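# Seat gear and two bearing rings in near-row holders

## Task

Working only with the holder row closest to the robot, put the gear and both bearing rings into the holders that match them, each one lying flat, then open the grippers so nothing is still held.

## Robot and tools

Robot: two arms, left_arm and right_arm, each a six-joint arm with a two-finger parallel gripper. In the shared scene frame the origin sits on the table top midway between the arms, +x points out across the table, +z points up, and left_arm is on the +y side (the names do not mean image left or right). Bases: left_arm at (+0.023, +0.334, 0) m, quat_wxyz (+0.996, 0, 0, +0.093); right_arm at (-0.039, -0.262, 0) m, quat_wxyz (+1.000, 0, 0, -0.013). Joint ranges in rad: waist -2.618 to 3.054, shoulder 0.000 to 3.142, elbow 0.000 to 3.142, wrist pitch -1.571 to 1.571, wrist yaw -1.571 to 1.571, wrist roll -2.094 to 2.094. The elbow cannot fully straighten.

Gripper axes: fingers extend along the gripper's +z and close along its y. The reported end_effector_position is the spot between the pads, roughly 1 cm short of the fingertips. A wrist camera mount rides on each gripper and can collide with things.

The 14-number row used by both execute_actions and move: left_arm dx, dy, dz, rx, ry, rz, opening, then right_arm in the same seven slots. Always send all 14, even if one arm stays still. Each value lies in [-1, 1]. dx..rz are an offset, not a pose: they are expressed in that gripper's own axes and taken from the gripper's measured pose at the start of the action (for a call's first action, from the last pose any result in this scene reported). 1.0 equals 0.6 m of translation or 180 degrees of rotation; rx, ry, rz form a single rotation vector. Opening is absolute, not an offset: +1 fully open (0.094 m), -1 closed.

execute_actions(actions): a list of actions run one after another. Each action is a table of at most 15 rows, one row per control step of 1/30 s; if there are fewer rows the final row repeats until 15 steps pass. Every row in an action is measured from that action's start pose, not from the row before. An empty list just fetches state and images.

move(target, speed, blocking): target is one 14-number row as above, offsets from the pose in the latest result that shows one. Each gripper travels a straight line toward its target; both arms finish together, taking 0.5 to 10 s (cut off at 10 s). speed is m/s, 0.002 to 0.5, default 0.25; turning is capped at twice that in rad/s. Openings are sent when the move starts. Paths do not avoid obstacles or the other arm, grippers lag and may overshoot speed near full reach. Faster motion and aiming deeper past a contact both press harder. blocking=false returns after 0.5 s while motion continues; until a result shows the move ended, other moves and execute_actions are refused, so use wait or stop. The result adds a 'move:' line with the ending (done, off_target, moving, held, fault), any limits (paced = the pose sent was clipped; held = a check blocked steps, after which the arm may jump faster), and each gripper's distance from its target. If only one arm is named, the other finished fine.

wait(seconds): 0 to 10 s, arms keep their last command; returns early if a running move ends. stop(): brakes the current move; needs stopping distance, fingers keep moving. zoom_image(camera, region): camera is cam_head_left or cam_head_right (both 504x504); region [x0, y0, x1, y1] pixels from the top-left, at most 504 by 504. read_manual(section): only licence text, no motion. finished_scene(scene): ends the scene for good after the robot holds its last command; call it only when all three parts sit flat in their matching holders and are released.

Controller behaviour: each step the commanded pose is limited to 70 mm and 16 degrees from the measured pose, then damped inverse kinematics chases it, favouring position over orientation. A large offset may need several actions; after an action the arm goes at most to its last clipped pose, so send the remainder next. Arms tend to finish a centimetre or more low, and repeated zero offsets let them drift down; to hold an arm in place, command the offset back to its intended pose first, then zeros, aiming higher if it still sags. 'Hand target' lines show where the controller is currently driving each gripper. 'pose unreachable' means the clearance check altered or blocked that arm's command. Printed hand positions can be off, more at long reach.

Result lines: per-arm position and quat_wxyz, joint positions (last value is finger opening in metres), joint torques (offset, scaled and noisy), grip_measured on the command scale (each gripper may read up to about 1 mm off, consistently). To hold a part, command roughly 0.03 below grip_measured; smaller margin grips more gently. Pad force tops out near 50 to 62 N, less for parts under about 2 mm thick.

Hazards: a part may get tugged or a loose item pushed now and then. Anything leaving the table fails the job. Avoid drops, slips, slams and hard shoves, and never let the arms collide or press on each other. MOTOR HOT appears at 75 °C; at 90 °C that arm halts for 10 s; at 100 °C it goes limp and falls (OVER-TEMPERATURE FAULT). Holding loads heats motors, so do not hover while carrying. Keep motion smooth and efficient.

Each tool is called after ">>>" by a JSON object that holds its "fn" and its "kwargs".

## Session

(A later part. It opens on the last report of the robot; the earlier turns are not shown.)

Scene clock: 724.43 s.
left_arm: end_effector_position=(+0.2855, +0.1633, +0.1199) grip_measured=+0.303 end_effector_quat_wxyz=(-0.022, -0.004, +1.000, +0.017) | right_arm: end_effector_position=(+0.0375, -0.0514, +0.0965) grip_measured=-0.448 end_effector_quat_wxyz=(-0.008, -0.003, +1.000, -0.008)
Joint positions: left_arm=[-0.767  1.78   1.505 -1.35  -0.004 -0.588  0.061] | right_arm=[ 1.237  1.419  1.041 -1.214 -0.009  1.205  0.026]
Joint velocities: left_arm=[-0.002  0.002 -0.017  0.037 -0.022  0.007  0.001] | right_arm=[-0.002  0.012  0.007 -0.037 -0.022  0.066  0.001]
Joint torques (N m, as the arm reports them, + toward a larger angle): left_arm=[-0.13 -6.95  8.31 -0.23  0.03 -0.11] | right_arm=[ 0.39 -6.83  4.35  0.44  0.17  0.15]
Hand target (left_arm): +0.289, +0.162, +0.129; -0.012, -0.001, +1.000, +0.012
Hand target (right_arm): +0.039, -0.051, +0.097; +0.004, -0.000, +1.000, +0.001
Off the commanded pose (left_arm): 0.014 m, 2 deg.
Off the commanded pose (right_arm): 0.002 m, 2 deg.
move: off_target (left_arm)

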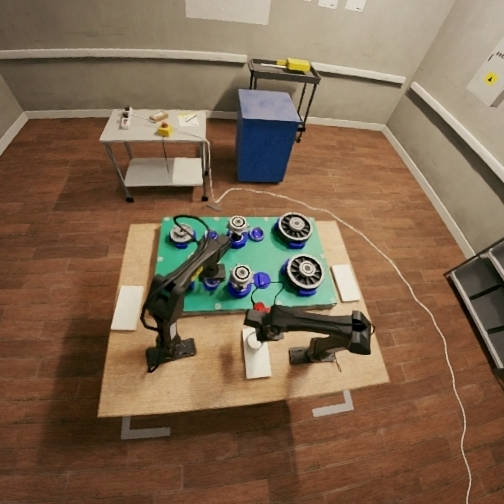

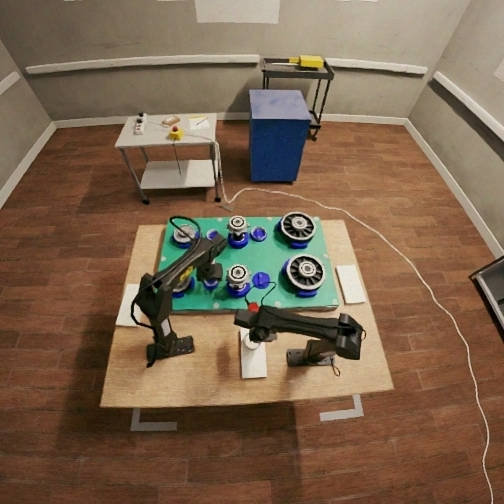

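>>> {"fn": "move", "kwargs": {"target": [-0.014,0,0.01,0.011,-0.014,0.003,0.25, -0.002,-0.002,0.06,-0.005,-0.005,0.002,-0.45], "speed": 0.06}}

>>> {"fn": "zoom_image", "kwargs": {"camera": "cam_head_left", "region": [185, 260, 245, 305]}}

>>> {"fn": "zoom_image", "kwargs": {"camera": "cam_head_right", "region": [185, 260, 245, 305]}}

>>> {"fn": "zoom_image", "kwargs": {"camera": "cam_head_left", "region": [230, 310, 300, 365]}}

Scene clock: 729.87 s.
left_arm: end_effector_position=(+0.2906, +0.1626, +0.1070) grip_measured=+0.303 end_effector_quat_wxyz=(-0.013, +0.002, +1.000, +0.010) | right_arm: end_effector_position=(+0.0370, -0.0531, +0.0646) grip_measured=-0.448 end_effector_quat_wxyz=(-0.004, -0.002, +1.000, +0.001)
Joint positions: left_arm=[-0.759  1.78   1.454 -1.278 -0.002 -0.568  0.061] | right_arm=[ 1.237  1.419  0.912 -1.066 -0.009  1.207  0.026]
Joint velocities: left_arm=[-0.017  0.007 -0.017 -0.007 -0.022 -0.051 -0.   ] | right_arm=[-0.007 -0.022  0.002 -0.051 -0.007  0.037  0.002]
Joint torques (N m, as the arm reports them, + toward a larger angle): left_arm=[ 0.83 -8.26  5.09  0.07  0.06 -0.01] | right_arm=[ 0.18 -4.6   4.13  0.47  0.06  0.09]
Hand target (left_arm): +0.293, +0.163, +0.113; -0.000, +0.001, +1.000, -0.001
Hand target (right_arm): +0.038, -0.053, +0.061; -0.000, +0.000, +1.000, -0.000
Off the commanded pose (left_arm): 0.007 m, 2 deg.
Off the commanded pose (right_arm): 0.004 m, 1 deg.
move: done

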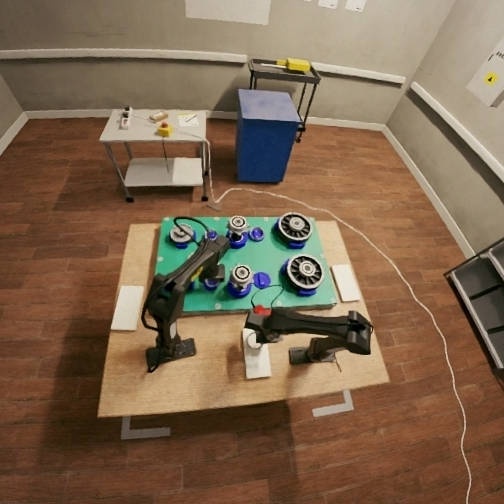

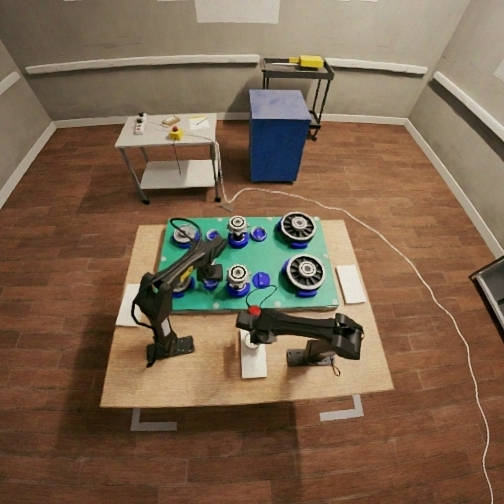

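Region (185, 260, 245, 305) of cam_head_left's 504x504 image, scaled by 8.400, with more detail than that image has; it fills the top 378 rows of this view, and the rest is white.

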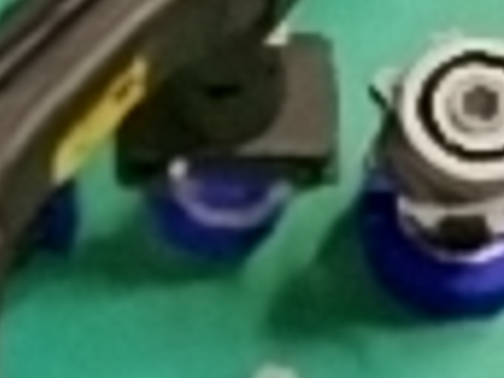

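Region (185, 260, 245, 305) of cam_head_right's 504x504 image, scaled by 8.400, with more detail than that image has; it fills the top 378 rows of this view, and the rest is white.

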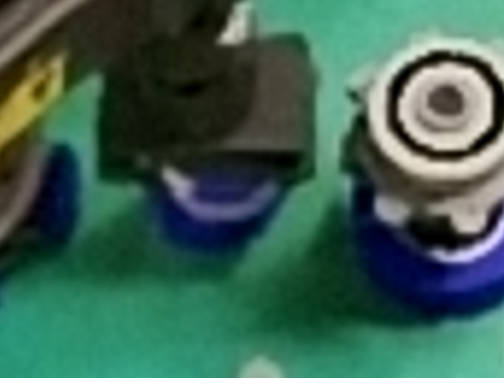

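Region (230, 310, 300, 365) of cam_head_left's 504x504 image, scaled by 7.200, with more detail than that image has; it fills the top 396 rows of this view, and the rest is white.

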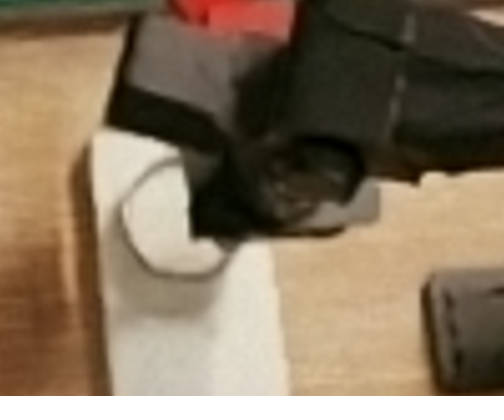

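>>> {"fn": "move", "kwargs": {"target": [-0.003,0.014,-0.008,0.004,-0.006,0,0.25, -0.002,0,0.045,0,0,0,-0.45], "speed": 0.03}}

>>> {"fn": "zoom_image", "kwargs": {"camera": "cam_head_left", "region": [185, 260, 245, 305]}}

>>> {"fn": "zoom_image", "kwargs": {"camera": "cam_head_left", "region": [230, 310, 300, 365]}}

Scene clock: 745.90 s.
left_arm: end_effector_position=(+0.2901, +0.1694, +0.1031) grip_measured=+0.303 end_effector_quat_wxyz=(-0.020, +0.003, +1.000, +0.013) | right_arm: end_effector_position=(+0.0373, -0.0521, +0.0431) grip_measured=-0.448 end_effector_quat_wxyz=(-0.004, -0.002, +1.000, +0.003)
Joint positions: left_arm=[-0.742  1.78   1.438 -1.277 -0.001 -0.549  0.061] | right_arm=[ 1.237  1.446  0.845 -0.967 -0.009  1.207  0.026]
Joint velocities: left_arm=[-0.012  0.007 -0.007 -0.095  0.007  0.022 -0.001] | right_arm=[-0.007  0.012 -0.002 -0.037 -0.022 -0.066 -0.   ]
Joint torques (N m, as the arm reports them, + toward a larger angle): left_arm=[ 0.76 -8.76  5.35 -0.01  0.05  0.01] | right_arm=[-0.01 -4.39  4.09  0.49 -0.03 -0.01]
Hand target (left_arm): +0.293, +0.171, +0.112; -0.004, +0.002, +1.000, +0.003
Hand target (right_arm): +0.038, -0.053, +0.038; -0.004, -0.002, +1.000, +0.001
Off the commanded pose (left_arm): 0.009 m, 2 deg.
Off the commanded pose (right_arm): 0.006 m, 0 deg.
move: done

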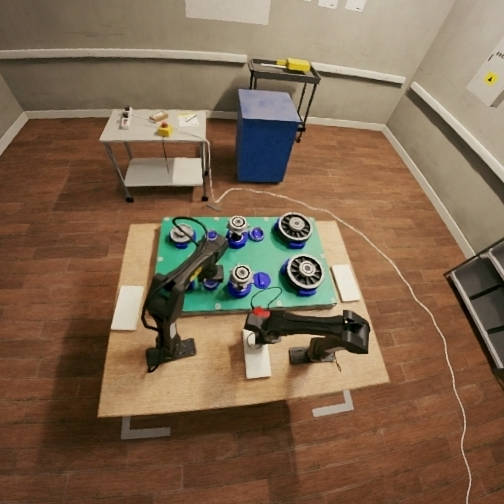

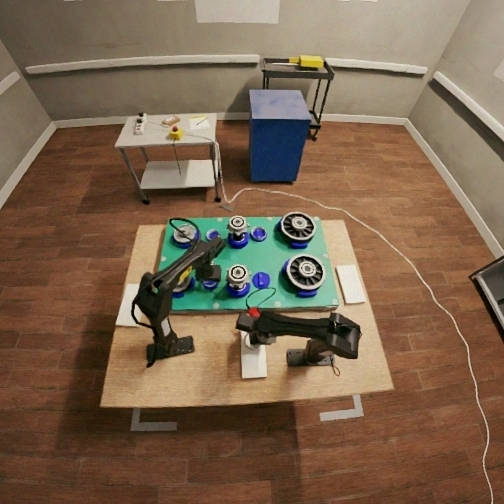

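Region (185, 260, 245, 305) of cam_head_left's 504x504 image, scaled by 8.400, with more detail than that image has; it fills the top 378 rows of this view, and the rest is white.

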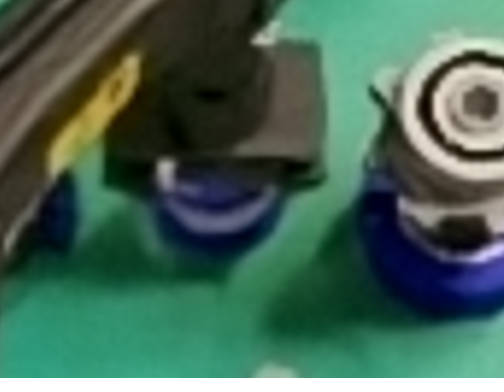

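Region (230, 310, 300, 365) of cam_head_left's 504x504 image, scaled by 7.200, with more detail than that image has; it fills the top 396 rows of this view, and the rest is white.

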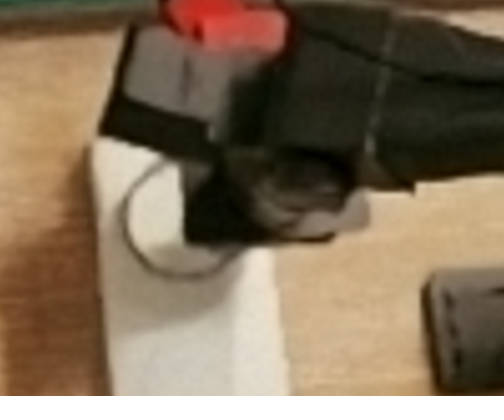

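>>> {"fn": "move", "kwargs": {"target": [-0.002,0,0.026,0.006,-0.01,0,0.25, 0,0,0.02,0,0,0,-0.45], "speed": 0.02}}

>>> {"fn": "zoom_image", "kwargs": {"camera": "cam_head_left", "region": [185, 260, 245, 305]}}

Scene clock: 750.47 s.
left_arm: end_effector_position=(+0.2895, +0.1693, +0.0855) grip_measured=+0.303 end_effector_quat_wxyz=(-0.015, +0.003, +1.000, +0.008) | right_arm: end_effector_position=(+0.0378, -0.0509, +0.0384) grip_measured=-0.448 end_effector_quat_wxyz=(-0.001, -0.002, +1.000, +0.009)
Joint positions: left_arm=[-0.742  1.774  1.361 -1.191  0.001 -0.548  0.061] | right_arm=[ 1.237  1.446  0.825 -0.934 -0.009  1.207  0.026]
Joint velocities: left_arm=[ 0.012  0.007  0.002  0.022  0.007 -0.051 -0.   ] | right_arm=[-0.002  0.002  0.022  0.007  0.037  0.037 -0.002]
Joint torques (N m, as the arm reports them, + toward a larger angle): left_arm=[ 0.2  -7.91  4.16  0.15  0.05 -0.1 ] | right_arm=[-0.01 -3.78  3.89  0.53 -0.05  0.05]
Hand target (left_arm): +0.291, +0.170, +0.087; -0.005, +0.003, +1.000, +0.004
Hand target (right_arm): +0.037, -0.052, +0.031; -0.004, -0.002, +1.000, +0.003
Off the commanded pose (left_arm): 0.002 m, 1 deg.
Off the commanded pose (right_arm): 0.007 m, 1 deg.
move: done

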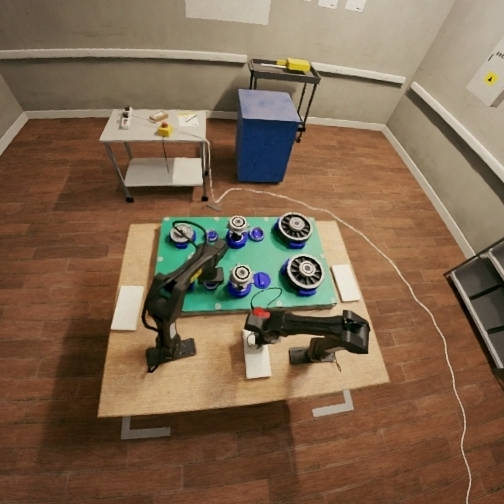

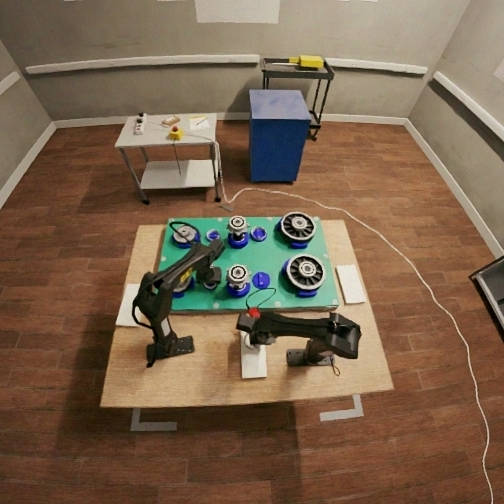

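Region (185, 260, 245, 305) of cam_head_left's 504x504 image, scaled by 8.400, with more detail than that image has; it fills the top 378 rows of this view, and the rest is white.

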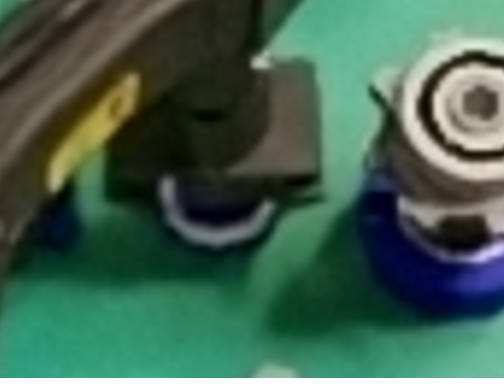

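>>> {"fn": "execute_actions", "kwargs": {"actions": [[[0,0,0.006,0,0,0,0.25, 0,0,0,0,0,0,-0.55],[0,0,0.007,0,0,0,0.25, 0,0,0,0,0,0,-0.62],[0,0,0.008,0,0,0,0.25, 0,0,0,0,0,0,-0.68],[0,0,0.009,0,0,0,0.25, 0,0,0,0,0,0,-0.72],[0,0,0.01,0,0,0,0.25, 0,0,0,0,0,0,-0.76],[0,0,0.011,0,0,0,0.25, 0,0,0,0,0,0,-0.8],[0,0,0.012,0,0,0,0.25, 0,0,0,0,0,0,-0.83],[0,0,0.013,0,0,0,0.25, 0,0,0,0,0,0,-0.86],[0,0,0.014,0,0,0,0.25, 0,0,0,0,0,0,-0.89],[0,0,0.015,0,0,0,0.25, 0,0,0,0,0,0,-0.92],[0,0,0.015,0,0,0,0.25, 0,0,0,0,0,0,-0.95],[0,0,0.015,0,0,0,0.25, 0,0,0,0,0,0,-1]]]}}

Scene clock: 759.90 s.
left_arm: end_effector_position=(+0.2892, +0.1694, +0.0847) grip_measured=+0.303 end_effector_quat_wxyz=(-0.015, +0.003, +1.000, +0.008) | right_arm: end_effector_position=(+0.0374, -0.0500, +0.0384) grip_measured=-0.927 end_effector_quat_wxyz=(-0.003, -0.002, +1.000, +0.011)
Joint positions: left_arm=[-0.742  1.774  1.358 -1.189  0.001 -0.548  0.061] | right_arm=[ 1.237  1.446  0.825 -0.931 -0.012  1.207  0.003]
Joint velocities: left_arm=[ 0.002  0.002 -0.002  0.037  0.022 -0.066 -0.001] | right_arm=[-0.007  0.017 -0.002  0.007  0.037 -0.051  0.   ]
Joint torques (N m, as the arm reports them, + toward a larger angle): left_arm=[-0.04 -6.19  3.09  0.28  0.01 -0.04] | right_arm=[ 0.35 -5.04  4.73  0.31  0.04  0.02]
Hand target (left_arm): +0.289, +0.169, +0.077; -0.015, +0.003, +1.000, +0.009
Hand target (right_arm): +0.038, -0.051, +0.038; -0.001, -0.002, +1.000, +0.009
Off the commanded pose (left_arm): 0.008 m, 0 deg.
Off the commanded pose (right_arm): 0.001 m, 0 deg.

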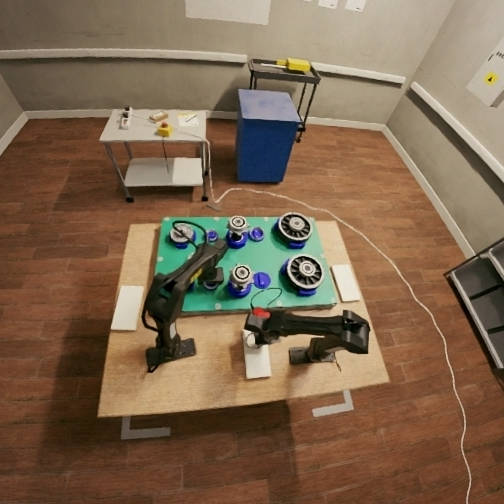

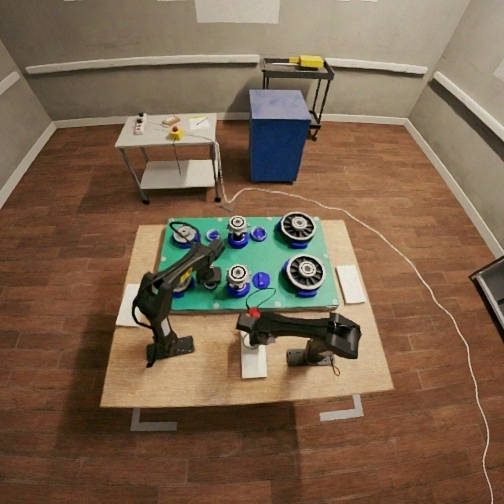

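>>> {"fn": "move", "kwargs": {"target": [0,0,0,0,0,0,0.55, 0,0,-0.06,0,0,0,-1], "speed": 0.08}}

>>> {"fn": "move", "kwargs": {"target": [0,0,-0.13,0,0,0,0.55, -0.03,-0.03,-0.115,0,0,0,-1], "speed": 0.12}}

>>> {"fn": "zoom_image", "kwargs": {"camera": "cam_head_left", "region": [180, 250, 300, 365]}}

Scene clock: 764.83 s.
left_arm: end_effector_position=(+0.2890, +0.1695, +0.0839) grip_measured=+0.548 end_effector_quat_wxyz=(-0.016, +0.003, +1.000, +0.009) | right_arm: end_effector_position=(+0.0350, -0.0561, +0.0629) grip_measured=-0.928 end_effector_quat_wxyz=(-0.009, -0.002, +1.000, -0.005)
Joint positions: left_arm=[-0.742  1.777  1.358 -1.189  0.001 -0.548  0.073] | right_arm=[ 1.237  1.421  0.906 -1.072 -0.013  1.207  0.003]
Joint velocities: left_arm=[-0.007 -0.007 -0.007 -0.051 -0.095  0.007  0.001] | right_arm=[-0.012 -0.002  0.007  0.022 -0.007 -0.007  0.   ]
Joint torques (N m, as the arm reports them, + toward a larger angle): left_arm=[-0.1  -6.75  5.59 -0.08  0.07 -0.05] | right_arm=[-0.14 -6.78  6.86  0.11 -0.03 -0.04]
Hand target (left_arm): +0.289, +0.169, +0.085; -0.015, +0.003, +1.000, +0.008
Hand target (right_arm): +0.038, -0.051, +0.074; -0.002, -0.002, +1.000, +0.011
Off the commanded pose (left_arm): 0.001 m, 0 deg.
Off the commanded pose (right_arm): 0.013 m, 2 deg.
move: off_target (right_arm)

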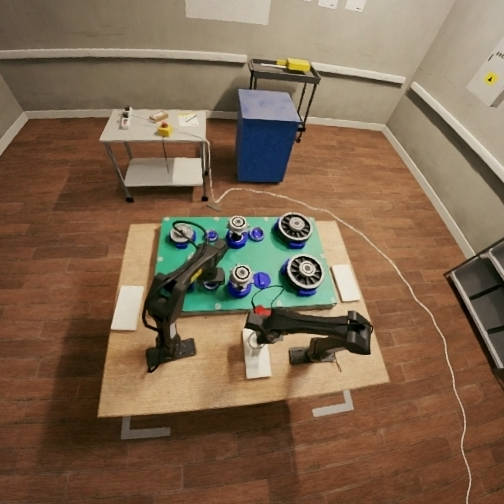

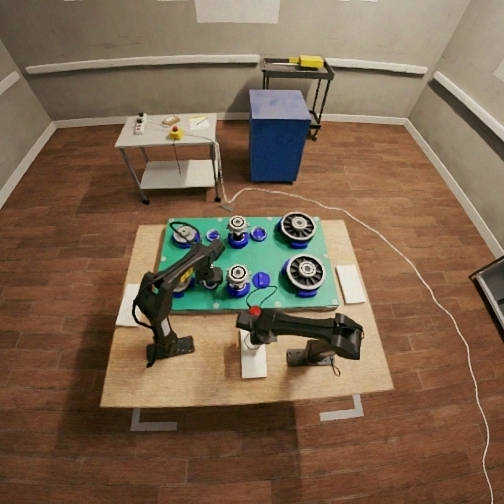

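Scene clock: 766.07 s.
left_arm: end_effector_position=(+0.2894, +0.1693, +0.1556) grip_measured=+0.548 end_effector_quat_wxyz=(-0.020, +0.003, +1.000, +0.011) | right_arm: end_effector_position=(+0.0512, -0.0752, +0.1202) grip_measured=-0.928 end_effector_quat_wxyz=(-0.018, -0.000, +1.000, -0.020)
Joint positions: left_arm=[-0.742  1.777  1.643 -1.483  0.001 -0.548  0.073] | right_arm=[ 1.131  1.375  1.098 -1.345 -0.014  1.104  0.003]
Joint velocities: left_arm=[-0.007  0.002 -0.002  0.066  0.066  0.022  0.   ] | right_arm=[ 0.007 -0.022 -0.007  0.037 -0.081 -0.022 -0.   ]
Joint torques (N m, as the arm reports them, + toward a larger angle): left_arm=[ 0.31 -6.57  7.68 -0.19  0.04 -0.06] | right_arm=[-0.62 -6.35  7.26  0.02 -0.04 -0.05]
Hand target (left_arm): +0.291, +0.170, +0.162; -0.016, +0.003, +1.000, +0.009
Hand target (right_arm): +0.054, -0.074, +0.131; -0.009, -0.002, +1.000, -0.005
Off the commanded pose (left_arm): 0.007 m, 1 deg.
Off the commanded pose (right_arm): 0.012 m, 2 deg.
move: off_target (right_arm)

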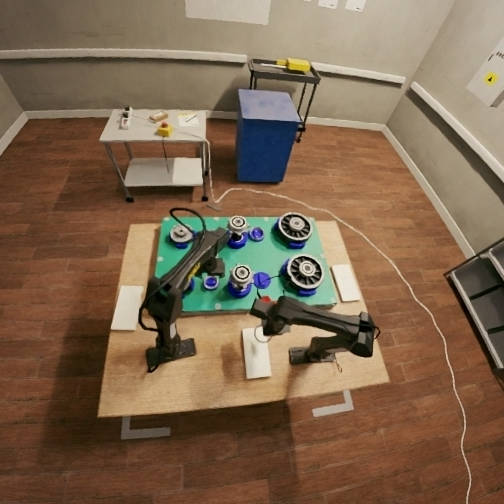

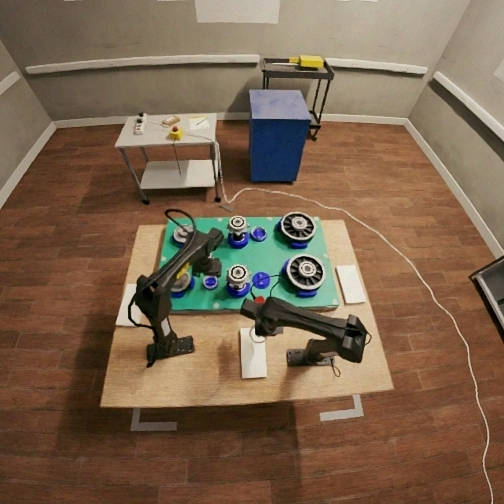

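Region (180, 250, 300, 365) of cam_head_left's 504x504 image, scaled by 4.200, with more detail than that image has; it fills the top 483 rows of this view, and the rest is white.

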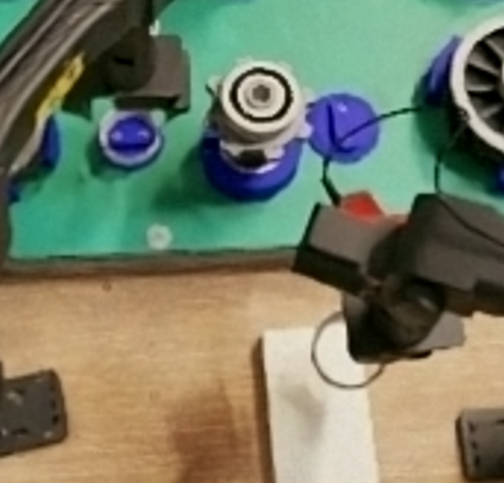

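>>> {"fn": "move", "kwargs": {"target": [0.15,0.5,-0.035,0,0,0,0.55, -0.415,-0.062,-0.012,-0.013,-0.012,0,-1], "speed": 0.18}}

>>> {"fn": "zoom_image", "kwargs": {"camera": "cam_head_left", "region": [235, 255, 295, 300]}}

>>> {"fn": "zoom_image", "kwargs": {"camera": "cam_head_right", "region": [235, 255, 295, 300]}}

Scene clock: 777.13 s.
left_arm: end_effector_position=(+0.2031, +0.4617, +0.1753) grip_measured=+0.548 end_effector_quat_wxyz=(-0.031, +0.003, +0.999, +0.006) | right_arm: end_effector_position=(+0.2957, -0.1122, +0.1112) grip_measured=-0.928 end_effector_quat_wxyz=(-0.008, +0.005, +1.000, -0.004)
Joint positions: left_arm=[ 0.39   1.435  1.366 -1.549 -0.044  0.582  0.073] | right_arm=[ 0.446  1.958  1.704 -1.336  0.001  0.428  0.003]
Joint velocities: left_arm=[ 0.012 -0.012  0.012 -0.022 -0.022 -0.051  0.   ] | right_arm=[ 0.002 -0.002 -0.012  0.007 -0.022  0.007  0.   ]
Joint torques (N m, as the arm reports them, + toward a larger angle): left_arm=[ 0.62 -3.39  8.06 -0.21  0.02  0.1 ] | right_arm=[ -0.23 -10.79   7.51   0.14  -0.07  -0.1 ]
Hand target (left_arm): +0.205, +0.464, +0.181; -0.027, +0.004, +1.000, +0.007
Hand target (right_arm): +0.299, -0.110, +0.119; -0.002, +0.000, +1.000, +0.002
Off the commanded pose (left_arm): 0.014 m, 1 deg.
Off the commanded pose (right_arm): 0.010 m, 1 deg.
move: off_target (left_arm)

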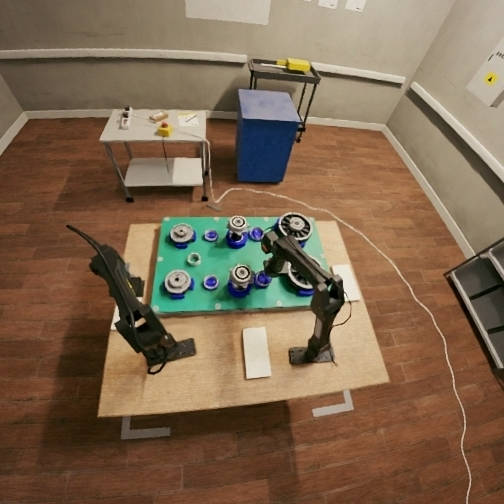

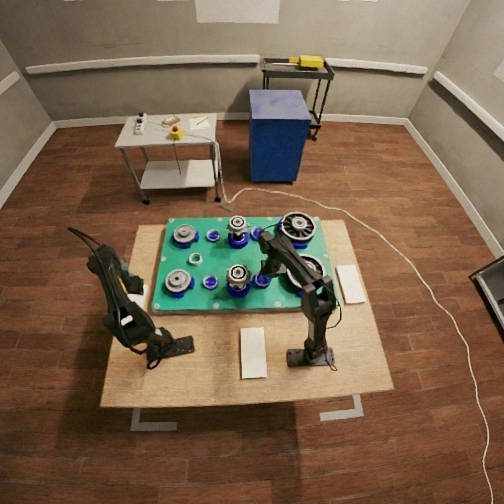

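Region (235, 255, 295, 300) of cam_head_left's 504x504 image, scaled by 8.400, with more detail than that image has; it fills the top 378 rows of this view, and the rest is white.

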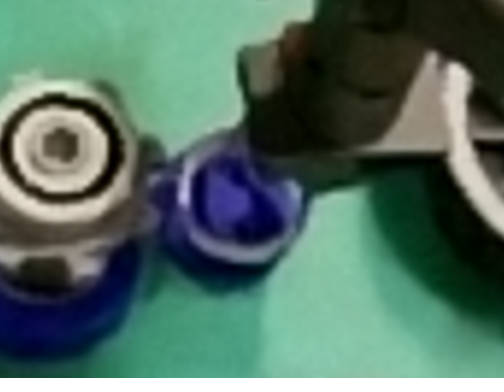

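Region (235, 255, 295, 300) of cam_head_right's 504x504 image, scaled by 8.400, with more detail than that image has; it fills the top 378 rows of this view, and the rest is white.

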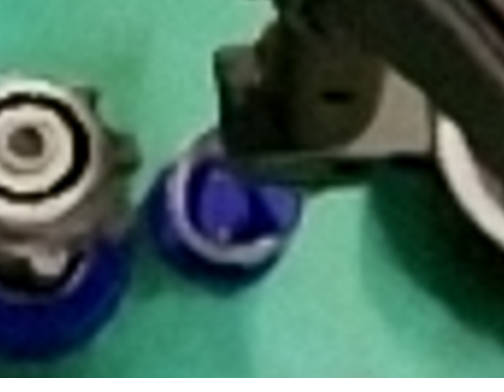

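>>> {"fn": "move", "kwargs": {"target": [0,0,0,0,0,0,0.55, -0.004,0.015,-0.012,0,-0.004,0,-1], "speed": 0.03}}

>>> {"fn": "zoom_image", "kwargs": {"camera": "cam_head_right", "region": [235, 255, 295, 300]}}

Scene clock: 787.37 s.
left_arm: end_effector_position=(+0.2030, +0.4617, +0.1753) grip_measured=+0.548 end_effector_quat_wxyz=(-0.032, +0.004, +0.999, +0.006) | right_arm: end_effector_position=(+0.2955, -0.1066, +0.1117) grip_measured=-0.928 end_effector_quat_wxyz=(-0.009, +0.002, +1.000, -0.005)
Joint positions: left_arm=[ 0.39   1.435  1.366 -1.549 -0.044  0.584  0.073] | right_arm=[ 0.46   1.968  1.72  -1.343  0.002  0.439  0.003]
Joint velocities: left_arm=[ 0.002 -0.017 -0.002  0.037  0.022 -0.022  0.001] | right_arm=[ 0.002  0.017 -0.012  0.022  0.066  0.022 -0.   ]
Joint torques (N m, as the arm reports them, + toward a larger angle): left_arm=[-0.03 -3.61  5.58 -0.07  0.02 -0.04] | right_arm=[  0.27 -10.78   7.32   0.11   0.01   0.1 ]
Hand target (left_arm): +0.203, +0.462, +0.175; -0.031, +0.003, +0.999, +0.006
Hand target (right_arm): +0.298, -0.103, +0.118; -0.002, +0.005, +1.000, -0.004
Off the commanded pose (left_arm): 0.000 m, 0 deg.
Off the commanded pose (right_arm): 0.008 m, 1 deg.
move: done

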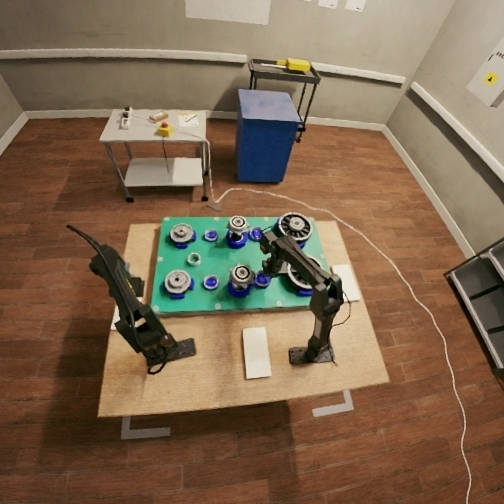

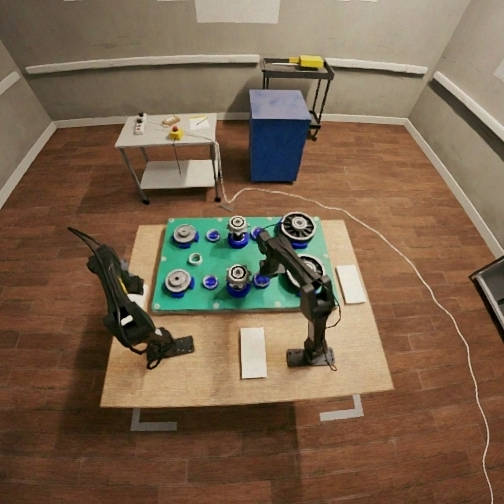

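Region (235, 255, 295, 300) of cam_head_right's 504x504 image, scaled by 8.400, with more detail than that image has; it fills the top 378 rows of this view, and the rest is white.

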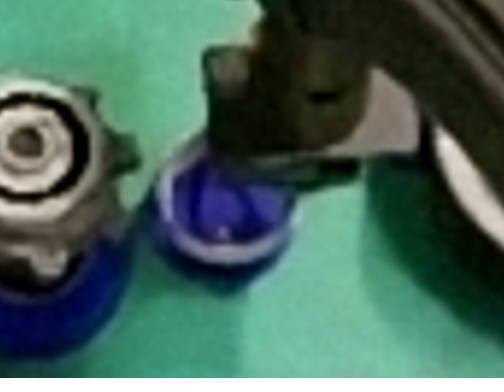

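>>> {"fn": "move", "kwargs": {"target": [0,0,0,0,0,0,0.55, -0.003,0.004,0.04,-0.003,-0.005,0,-1], "speed": 0.02}}

>>> {"fn": "zoom_image", "kwargs": {"camera": "cam_head_right", "region": [235, 255, 295, 300]}}

Scene clock: 792.23 s.
left_arm: end_effector_position=(+0.2030, +0.4617, +0.1753) grip_measured=+0.548 end_effector_quat_wxyz=(-0.032, +0.004, +0.999, +0.006) | right_arm: end_effector_position=(+0.2974, -0.1052, +0.0912) grip_measured=-0.928 end_effector_quat_wxyz=(-0.003, +0.003, +1.000, -0.001)
Joint positions: left_arm=[ 0.39   1.435  1.366 -1.549 -0.044  0.584  0.073] | right_arm=[ 0.46   1.968  1.638 -1.248  0.     0.44   0.003]
Joint velocities: left_arm=[ 0.007 -0.002 -0.007 -0.007 -0.007  0.037 -0.   ] | right_arm=[ 0.017 -0.017  0.002  0.007 -0.022 -0.022  0.   ]
Joint torques (N m, as the arm reports them, + toward a larger angle): left_arm=[ 0.   -3.74  5.59 -0.1   0.02 -0.04] | right_arm=[  0.17 -11.     3.99   0.52  -0.03   0.03]
Hand target (left_arm): +0.203, +0.462, +0.175; -0.032, +0.004, +0.999, +0.006
Hand target (right_arm): +0.297, -0.104, +0.088; -0.001, +0.002, +1.000, -0.001
Off the commanded pose (left_arm): 0.000 m, 0 deg.
Off the commanded pose (right_arm): 0.004 m, 0 deg.
move: done

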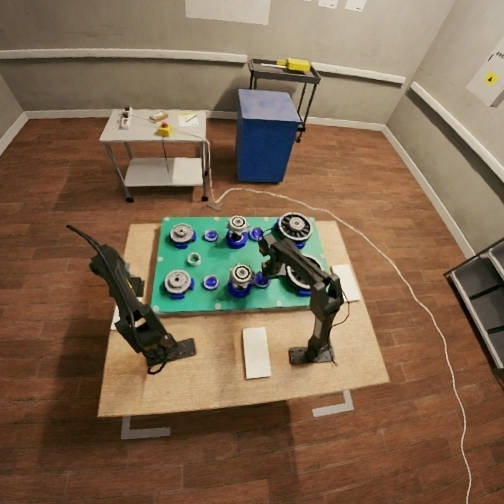

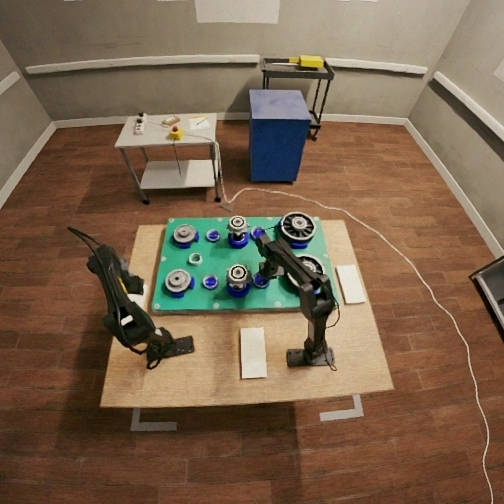

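Region (235, 255, 295, 300) of cam_head_right's 504x504 image, scaled by 8.400, with more detail than that image has; it fills the top 378 rows of this view, and the rest is white.

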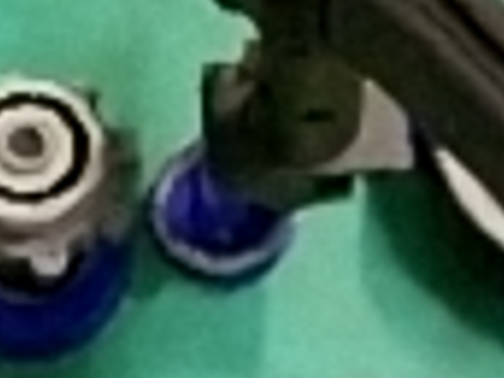

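>>> {"fn": "execute_actions", "kwargs": {"actions": [[[0,0,0,0,0,0,0.55, 0,0,0.008,0,0,0,-1],[0,0,0,0,0,0,0.55, 0,0,0.01,0,0,0,-1],[0,0,0,0,0,0,0.55, 0,0,0.012,0,0,0,-1],[0,0,0,0,0,0,0.55, 0,0,0.014,0,0,0,-1],[0,0,0,0,0,0,0.55, 0,0,0.016,0,0,0,-1]]]}}

Scene clock: 797.20 s.
left_arm: end_effector_position=(+0.2030, +0.4617, +0.1753) grip_measured=+0.548 end_effector_quat_wxyz=(-0.032, +0.004, +0.999, +0.006) | right_arm: end_effector_position=(+0.2980, -0.1045, +0.0895) grip_measured=-0.928 end_effector_quat_wxyz=(-0.002, +0.003, +1.000, +0.001)
Joint positions: left_arm=[ 0.39   1.435  1.366 -1.549 -0.044  0.584  0.073] | right_arm=[ 0.46   1.968  1.632 -1.238 -0.003  0.44   0.003]
Joint velocities: left_arm=[-0.017 -0.022 -0.007  0.022  0.022  0.007 -0.   ] | right_arm=[-0.007  0.002 -0.002  0.051  0.007 -0.007 -0.001]
Joint torques (N m, as the arm reports them, + toward a larger angle): left_arm=[-0.04 -3.53  5.42 -0.08  0.02 -0.05] | right_arm=[  0.2  -10.5    3.41   0.59  -0.03   0.04]
Hand target (left_arm): +0.203, +0.462, +0.175; -0.032, +0.004, +0.999, +0.006
Hand target (right_arm): +0.297, -0.105, +0.082; -0.003, +0.003, +1.000, -0.002
Off the commanded pose (left_arm): 0.000 m, 0 deg.
Off the commanded pose (right_arm): 0.008 m, 0 deg.

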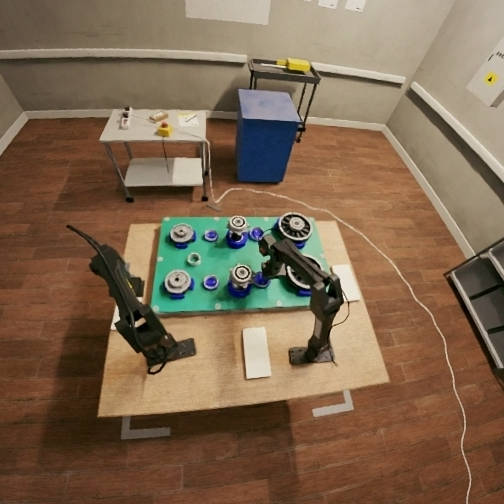

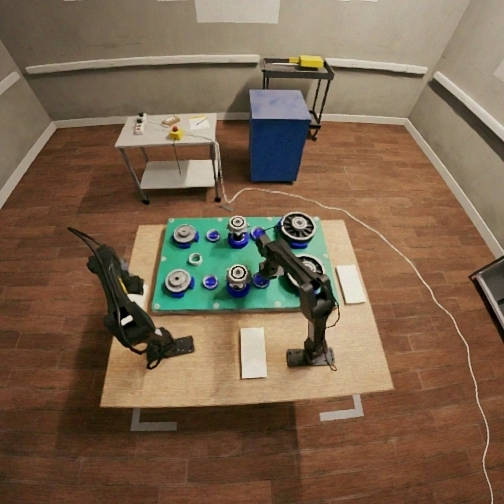

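>>> {"fn": "move", "kwargs": {"target": [0,0,0,0,0,0,0.55, 0,0,0,0,0,0,-0.6], "speed": 0.05}}

>>> {"fn": "move", "kwargs": {"target": [0,0,0,0,0,0,0.55, 0,0,-0.1,0,0,0,-0.6], "speed": 0.1}}

>>> {"fn": "move", "kwargs": {"target": [0,0,0,0,0,0,0.55, 0.3,-0.03,-0.01,0,0,0,-0.6], "speed": 0.2}}

>>> {"fn": "zoom_image", "kwargs": {"camera": "cam_head_left", "region": [150, 215, 290, 310]}}

>>> {"fn": "zoom_image", "kwargs": {"camera": "cam_head_right", "region": [150, 215, 290, 310]}}

Scene clock: 803.13 s.
left_arm: end_effector_position=(+0.2030, +0.4617, +0.1753) grip_measured=+0.548 end_effector_quat_wxyz=(-0.032, +0.004, +0.999, +0.006) | right_arm: end_effector_position=(+0.2980, -0.1043, +0.0895) grip_measured=-0.602 end_effector_quat_wxyz=(-0.002, +0.003, +1.000, +0.001)
Joint positions: left_arm=[ 0.39   1.435  1.366 -1.549 -0.044  0.584  0.073] | right_arm=[ 0.46   1.968  1.632 -1.237 -0.003  0.44   0.019]
Joint velocities: left_arm=[ 0.002 -0.002 -0.002 -0.022  0.037  0.037 -0.001] | right_arm=[-0.017 -0.012 -0.022 -0.022 -0.037  0.007  0.001]
Joint torques (N m, as the arm reports them, + toward a larger angle): left_arm=[-0.03 -3.59  5.57 -0.06  0.04 -0.04] | right_arm=[ -0.02 -10.91   5.26   0.32   0.     0.02]
Hand target (left_arm): +0.203, +0.462, +0.175; -0.032, +0.004, +0.999, +0.006
Hand target (right_arm): +0.298, -0.104, +0.090; -0.002, +0.003, +1.000, +0.001
Off the commanded pose (left_arm): 0.000 m, 0 deg.
Off the commanded pose (right_arm): 0.000 m, 0 deg.
move: done

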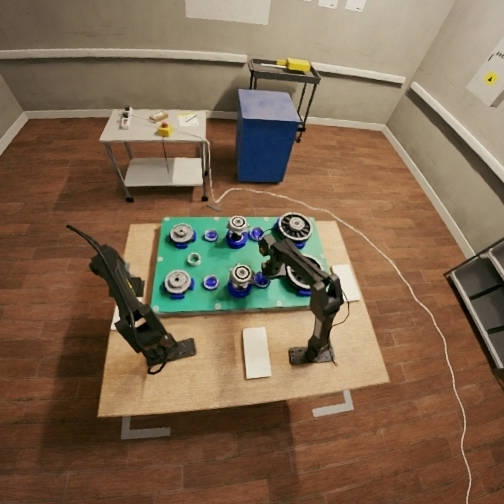

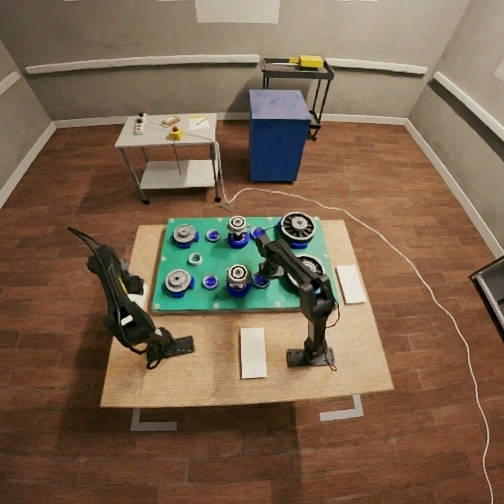

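Scene clock: 804.33 s.
left_arm: end_effector_position=(+0.2030, +0.4617, +0.1753) grip_measured=+0.548 end_effector_quat_wxyz=(-0.032, +0.004, +0.999, +0.006) | right_arm: end_effector_position=(+0.2973, -0.1047, +0.1459) grip_measured=-0.602 end_effector_quat_wxyz=(-0.002, +0.003, +1.000, +0.001)
Joint positions: left_arm=[ 0.39   1.435  1.366 -1.549 -0.044  0.584  0.073] | right_arm=[ 0.46   1.968  1.856 -1.461 -0.003  0.44   0.019]
Joint velocities: left_arm=[-0.012 -0.002  0.007 -0.007  0.037  0.037  0.001] | right_arm=[-0.017 -0.002 -0.002  0.022 -0.007 -0.022 -0.001]
Joint torques (N m, as the arm reports them, + toward a larger angle): left_arm=[ 0.07 -3.76  5.59 -0.05  0.06 -0.02] | right_arm=[  0.02 -10.42   6.64   0.15  -0.02   0.  ]
Hand target (left_arm): +0.203, +0.462, +0.175; -0.032, +0.004, +0.999, +0.006
Hand target (right_arm): +0.298, -0.105, +0.149; -0.002, +0.003, +1.000, +0.001
Off the commanded pose (left_arm): 0.000 m, 0 deg.
Off the commanded pose (right_arm): 0.004 m, 0 deg.
move: done

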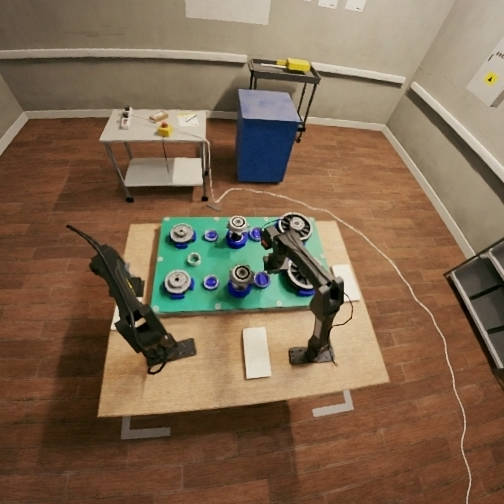

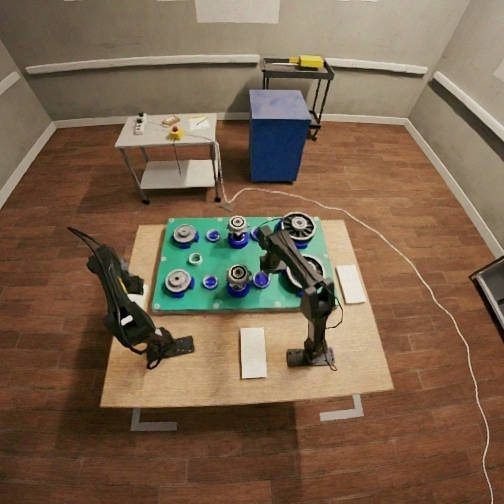

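Scene clock: 805.80 s.
left_arm: end_effector_position=(+0.2030, +0.4617, +0.1753) grip_measured=+0.548 end_effector_quat_wxyz=(-0.032, +0.004, +0.999, +0.006) | right_arm: end_effector_position=(+0.1218, -0.1209, +0.1521) grip_measured=-0.602 end_effector_quat_wxyz=(-0.001, -0.000, +1.000, +0.003)
Joint positions: left_arm=[ 0.39   1.435  1.366 -1.549 -0.044  0.584  0.073] | right_arm=[ 0.739  1.352  1.208 -1.424 -0.005  0.713  0.019]
Joint velocities: left_arm=[-0.012 -0.017 -0.022 -0.007 -0.007 -0.007  0.   ] | right_arm=[ 0.007  0.002  0.002 -0.051  0.051  0.081 -0.   ]
Joint torques (N m, as the arm reports them, + toward a larger angle): left_arm=[ 0.07 -3.79  5.64 -0.07  0.   -0.06] | right_arm=[ 0.56 -5.5   4.26  0.26  0.05  0.13]
Hand target (left_arm): +0.203, +0.462, +0.175; -0.032, +0.004, +0.999, +0.006
Hand target (right_arm): +0.118, -0.123, +0.151; -0.000, +0.003, +1.000, +0.000
Off the commanded pose (left_arm): 0.000 m, 0 deg.
Off the commanded pose (right_arm): 0.005 m, 0 deg.
move: done

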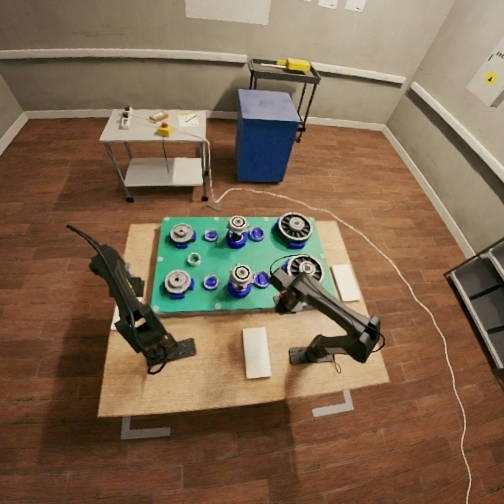

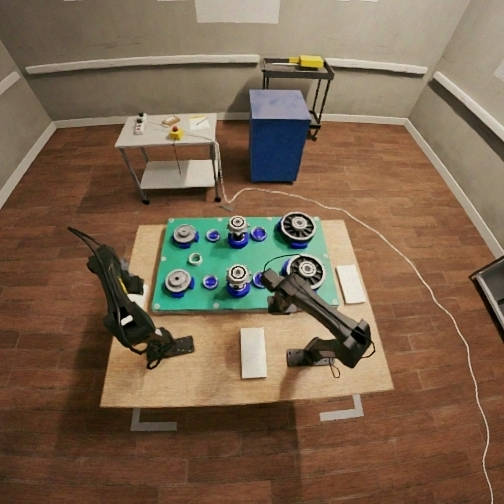

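Region (150, 215, 290, 310) of cam_head_left's 504x504 image, scaled by 3.600, with more detail than that image has; it fills the top 342 rows of this view, and the rest is white.

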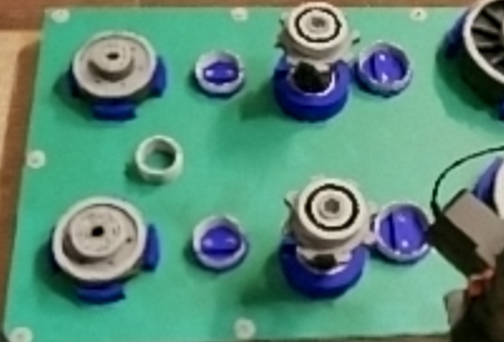

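Region (150, 215, 290, 310) of cam_head_right's 504x504 image, scaled by 3.600, with more detail than that image has; it fills the top 342 rows of this view, and the rest is white.

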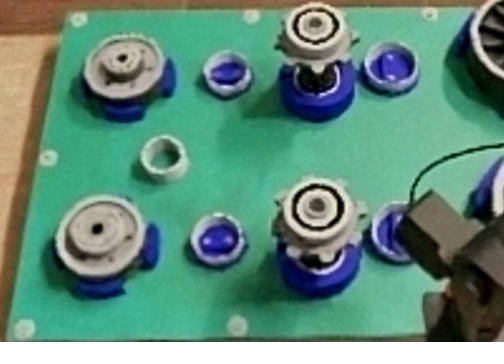

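>>> {"fn": "finished_scene", "kwargs": {"scene": 1}}

The scene is finished: the task was done.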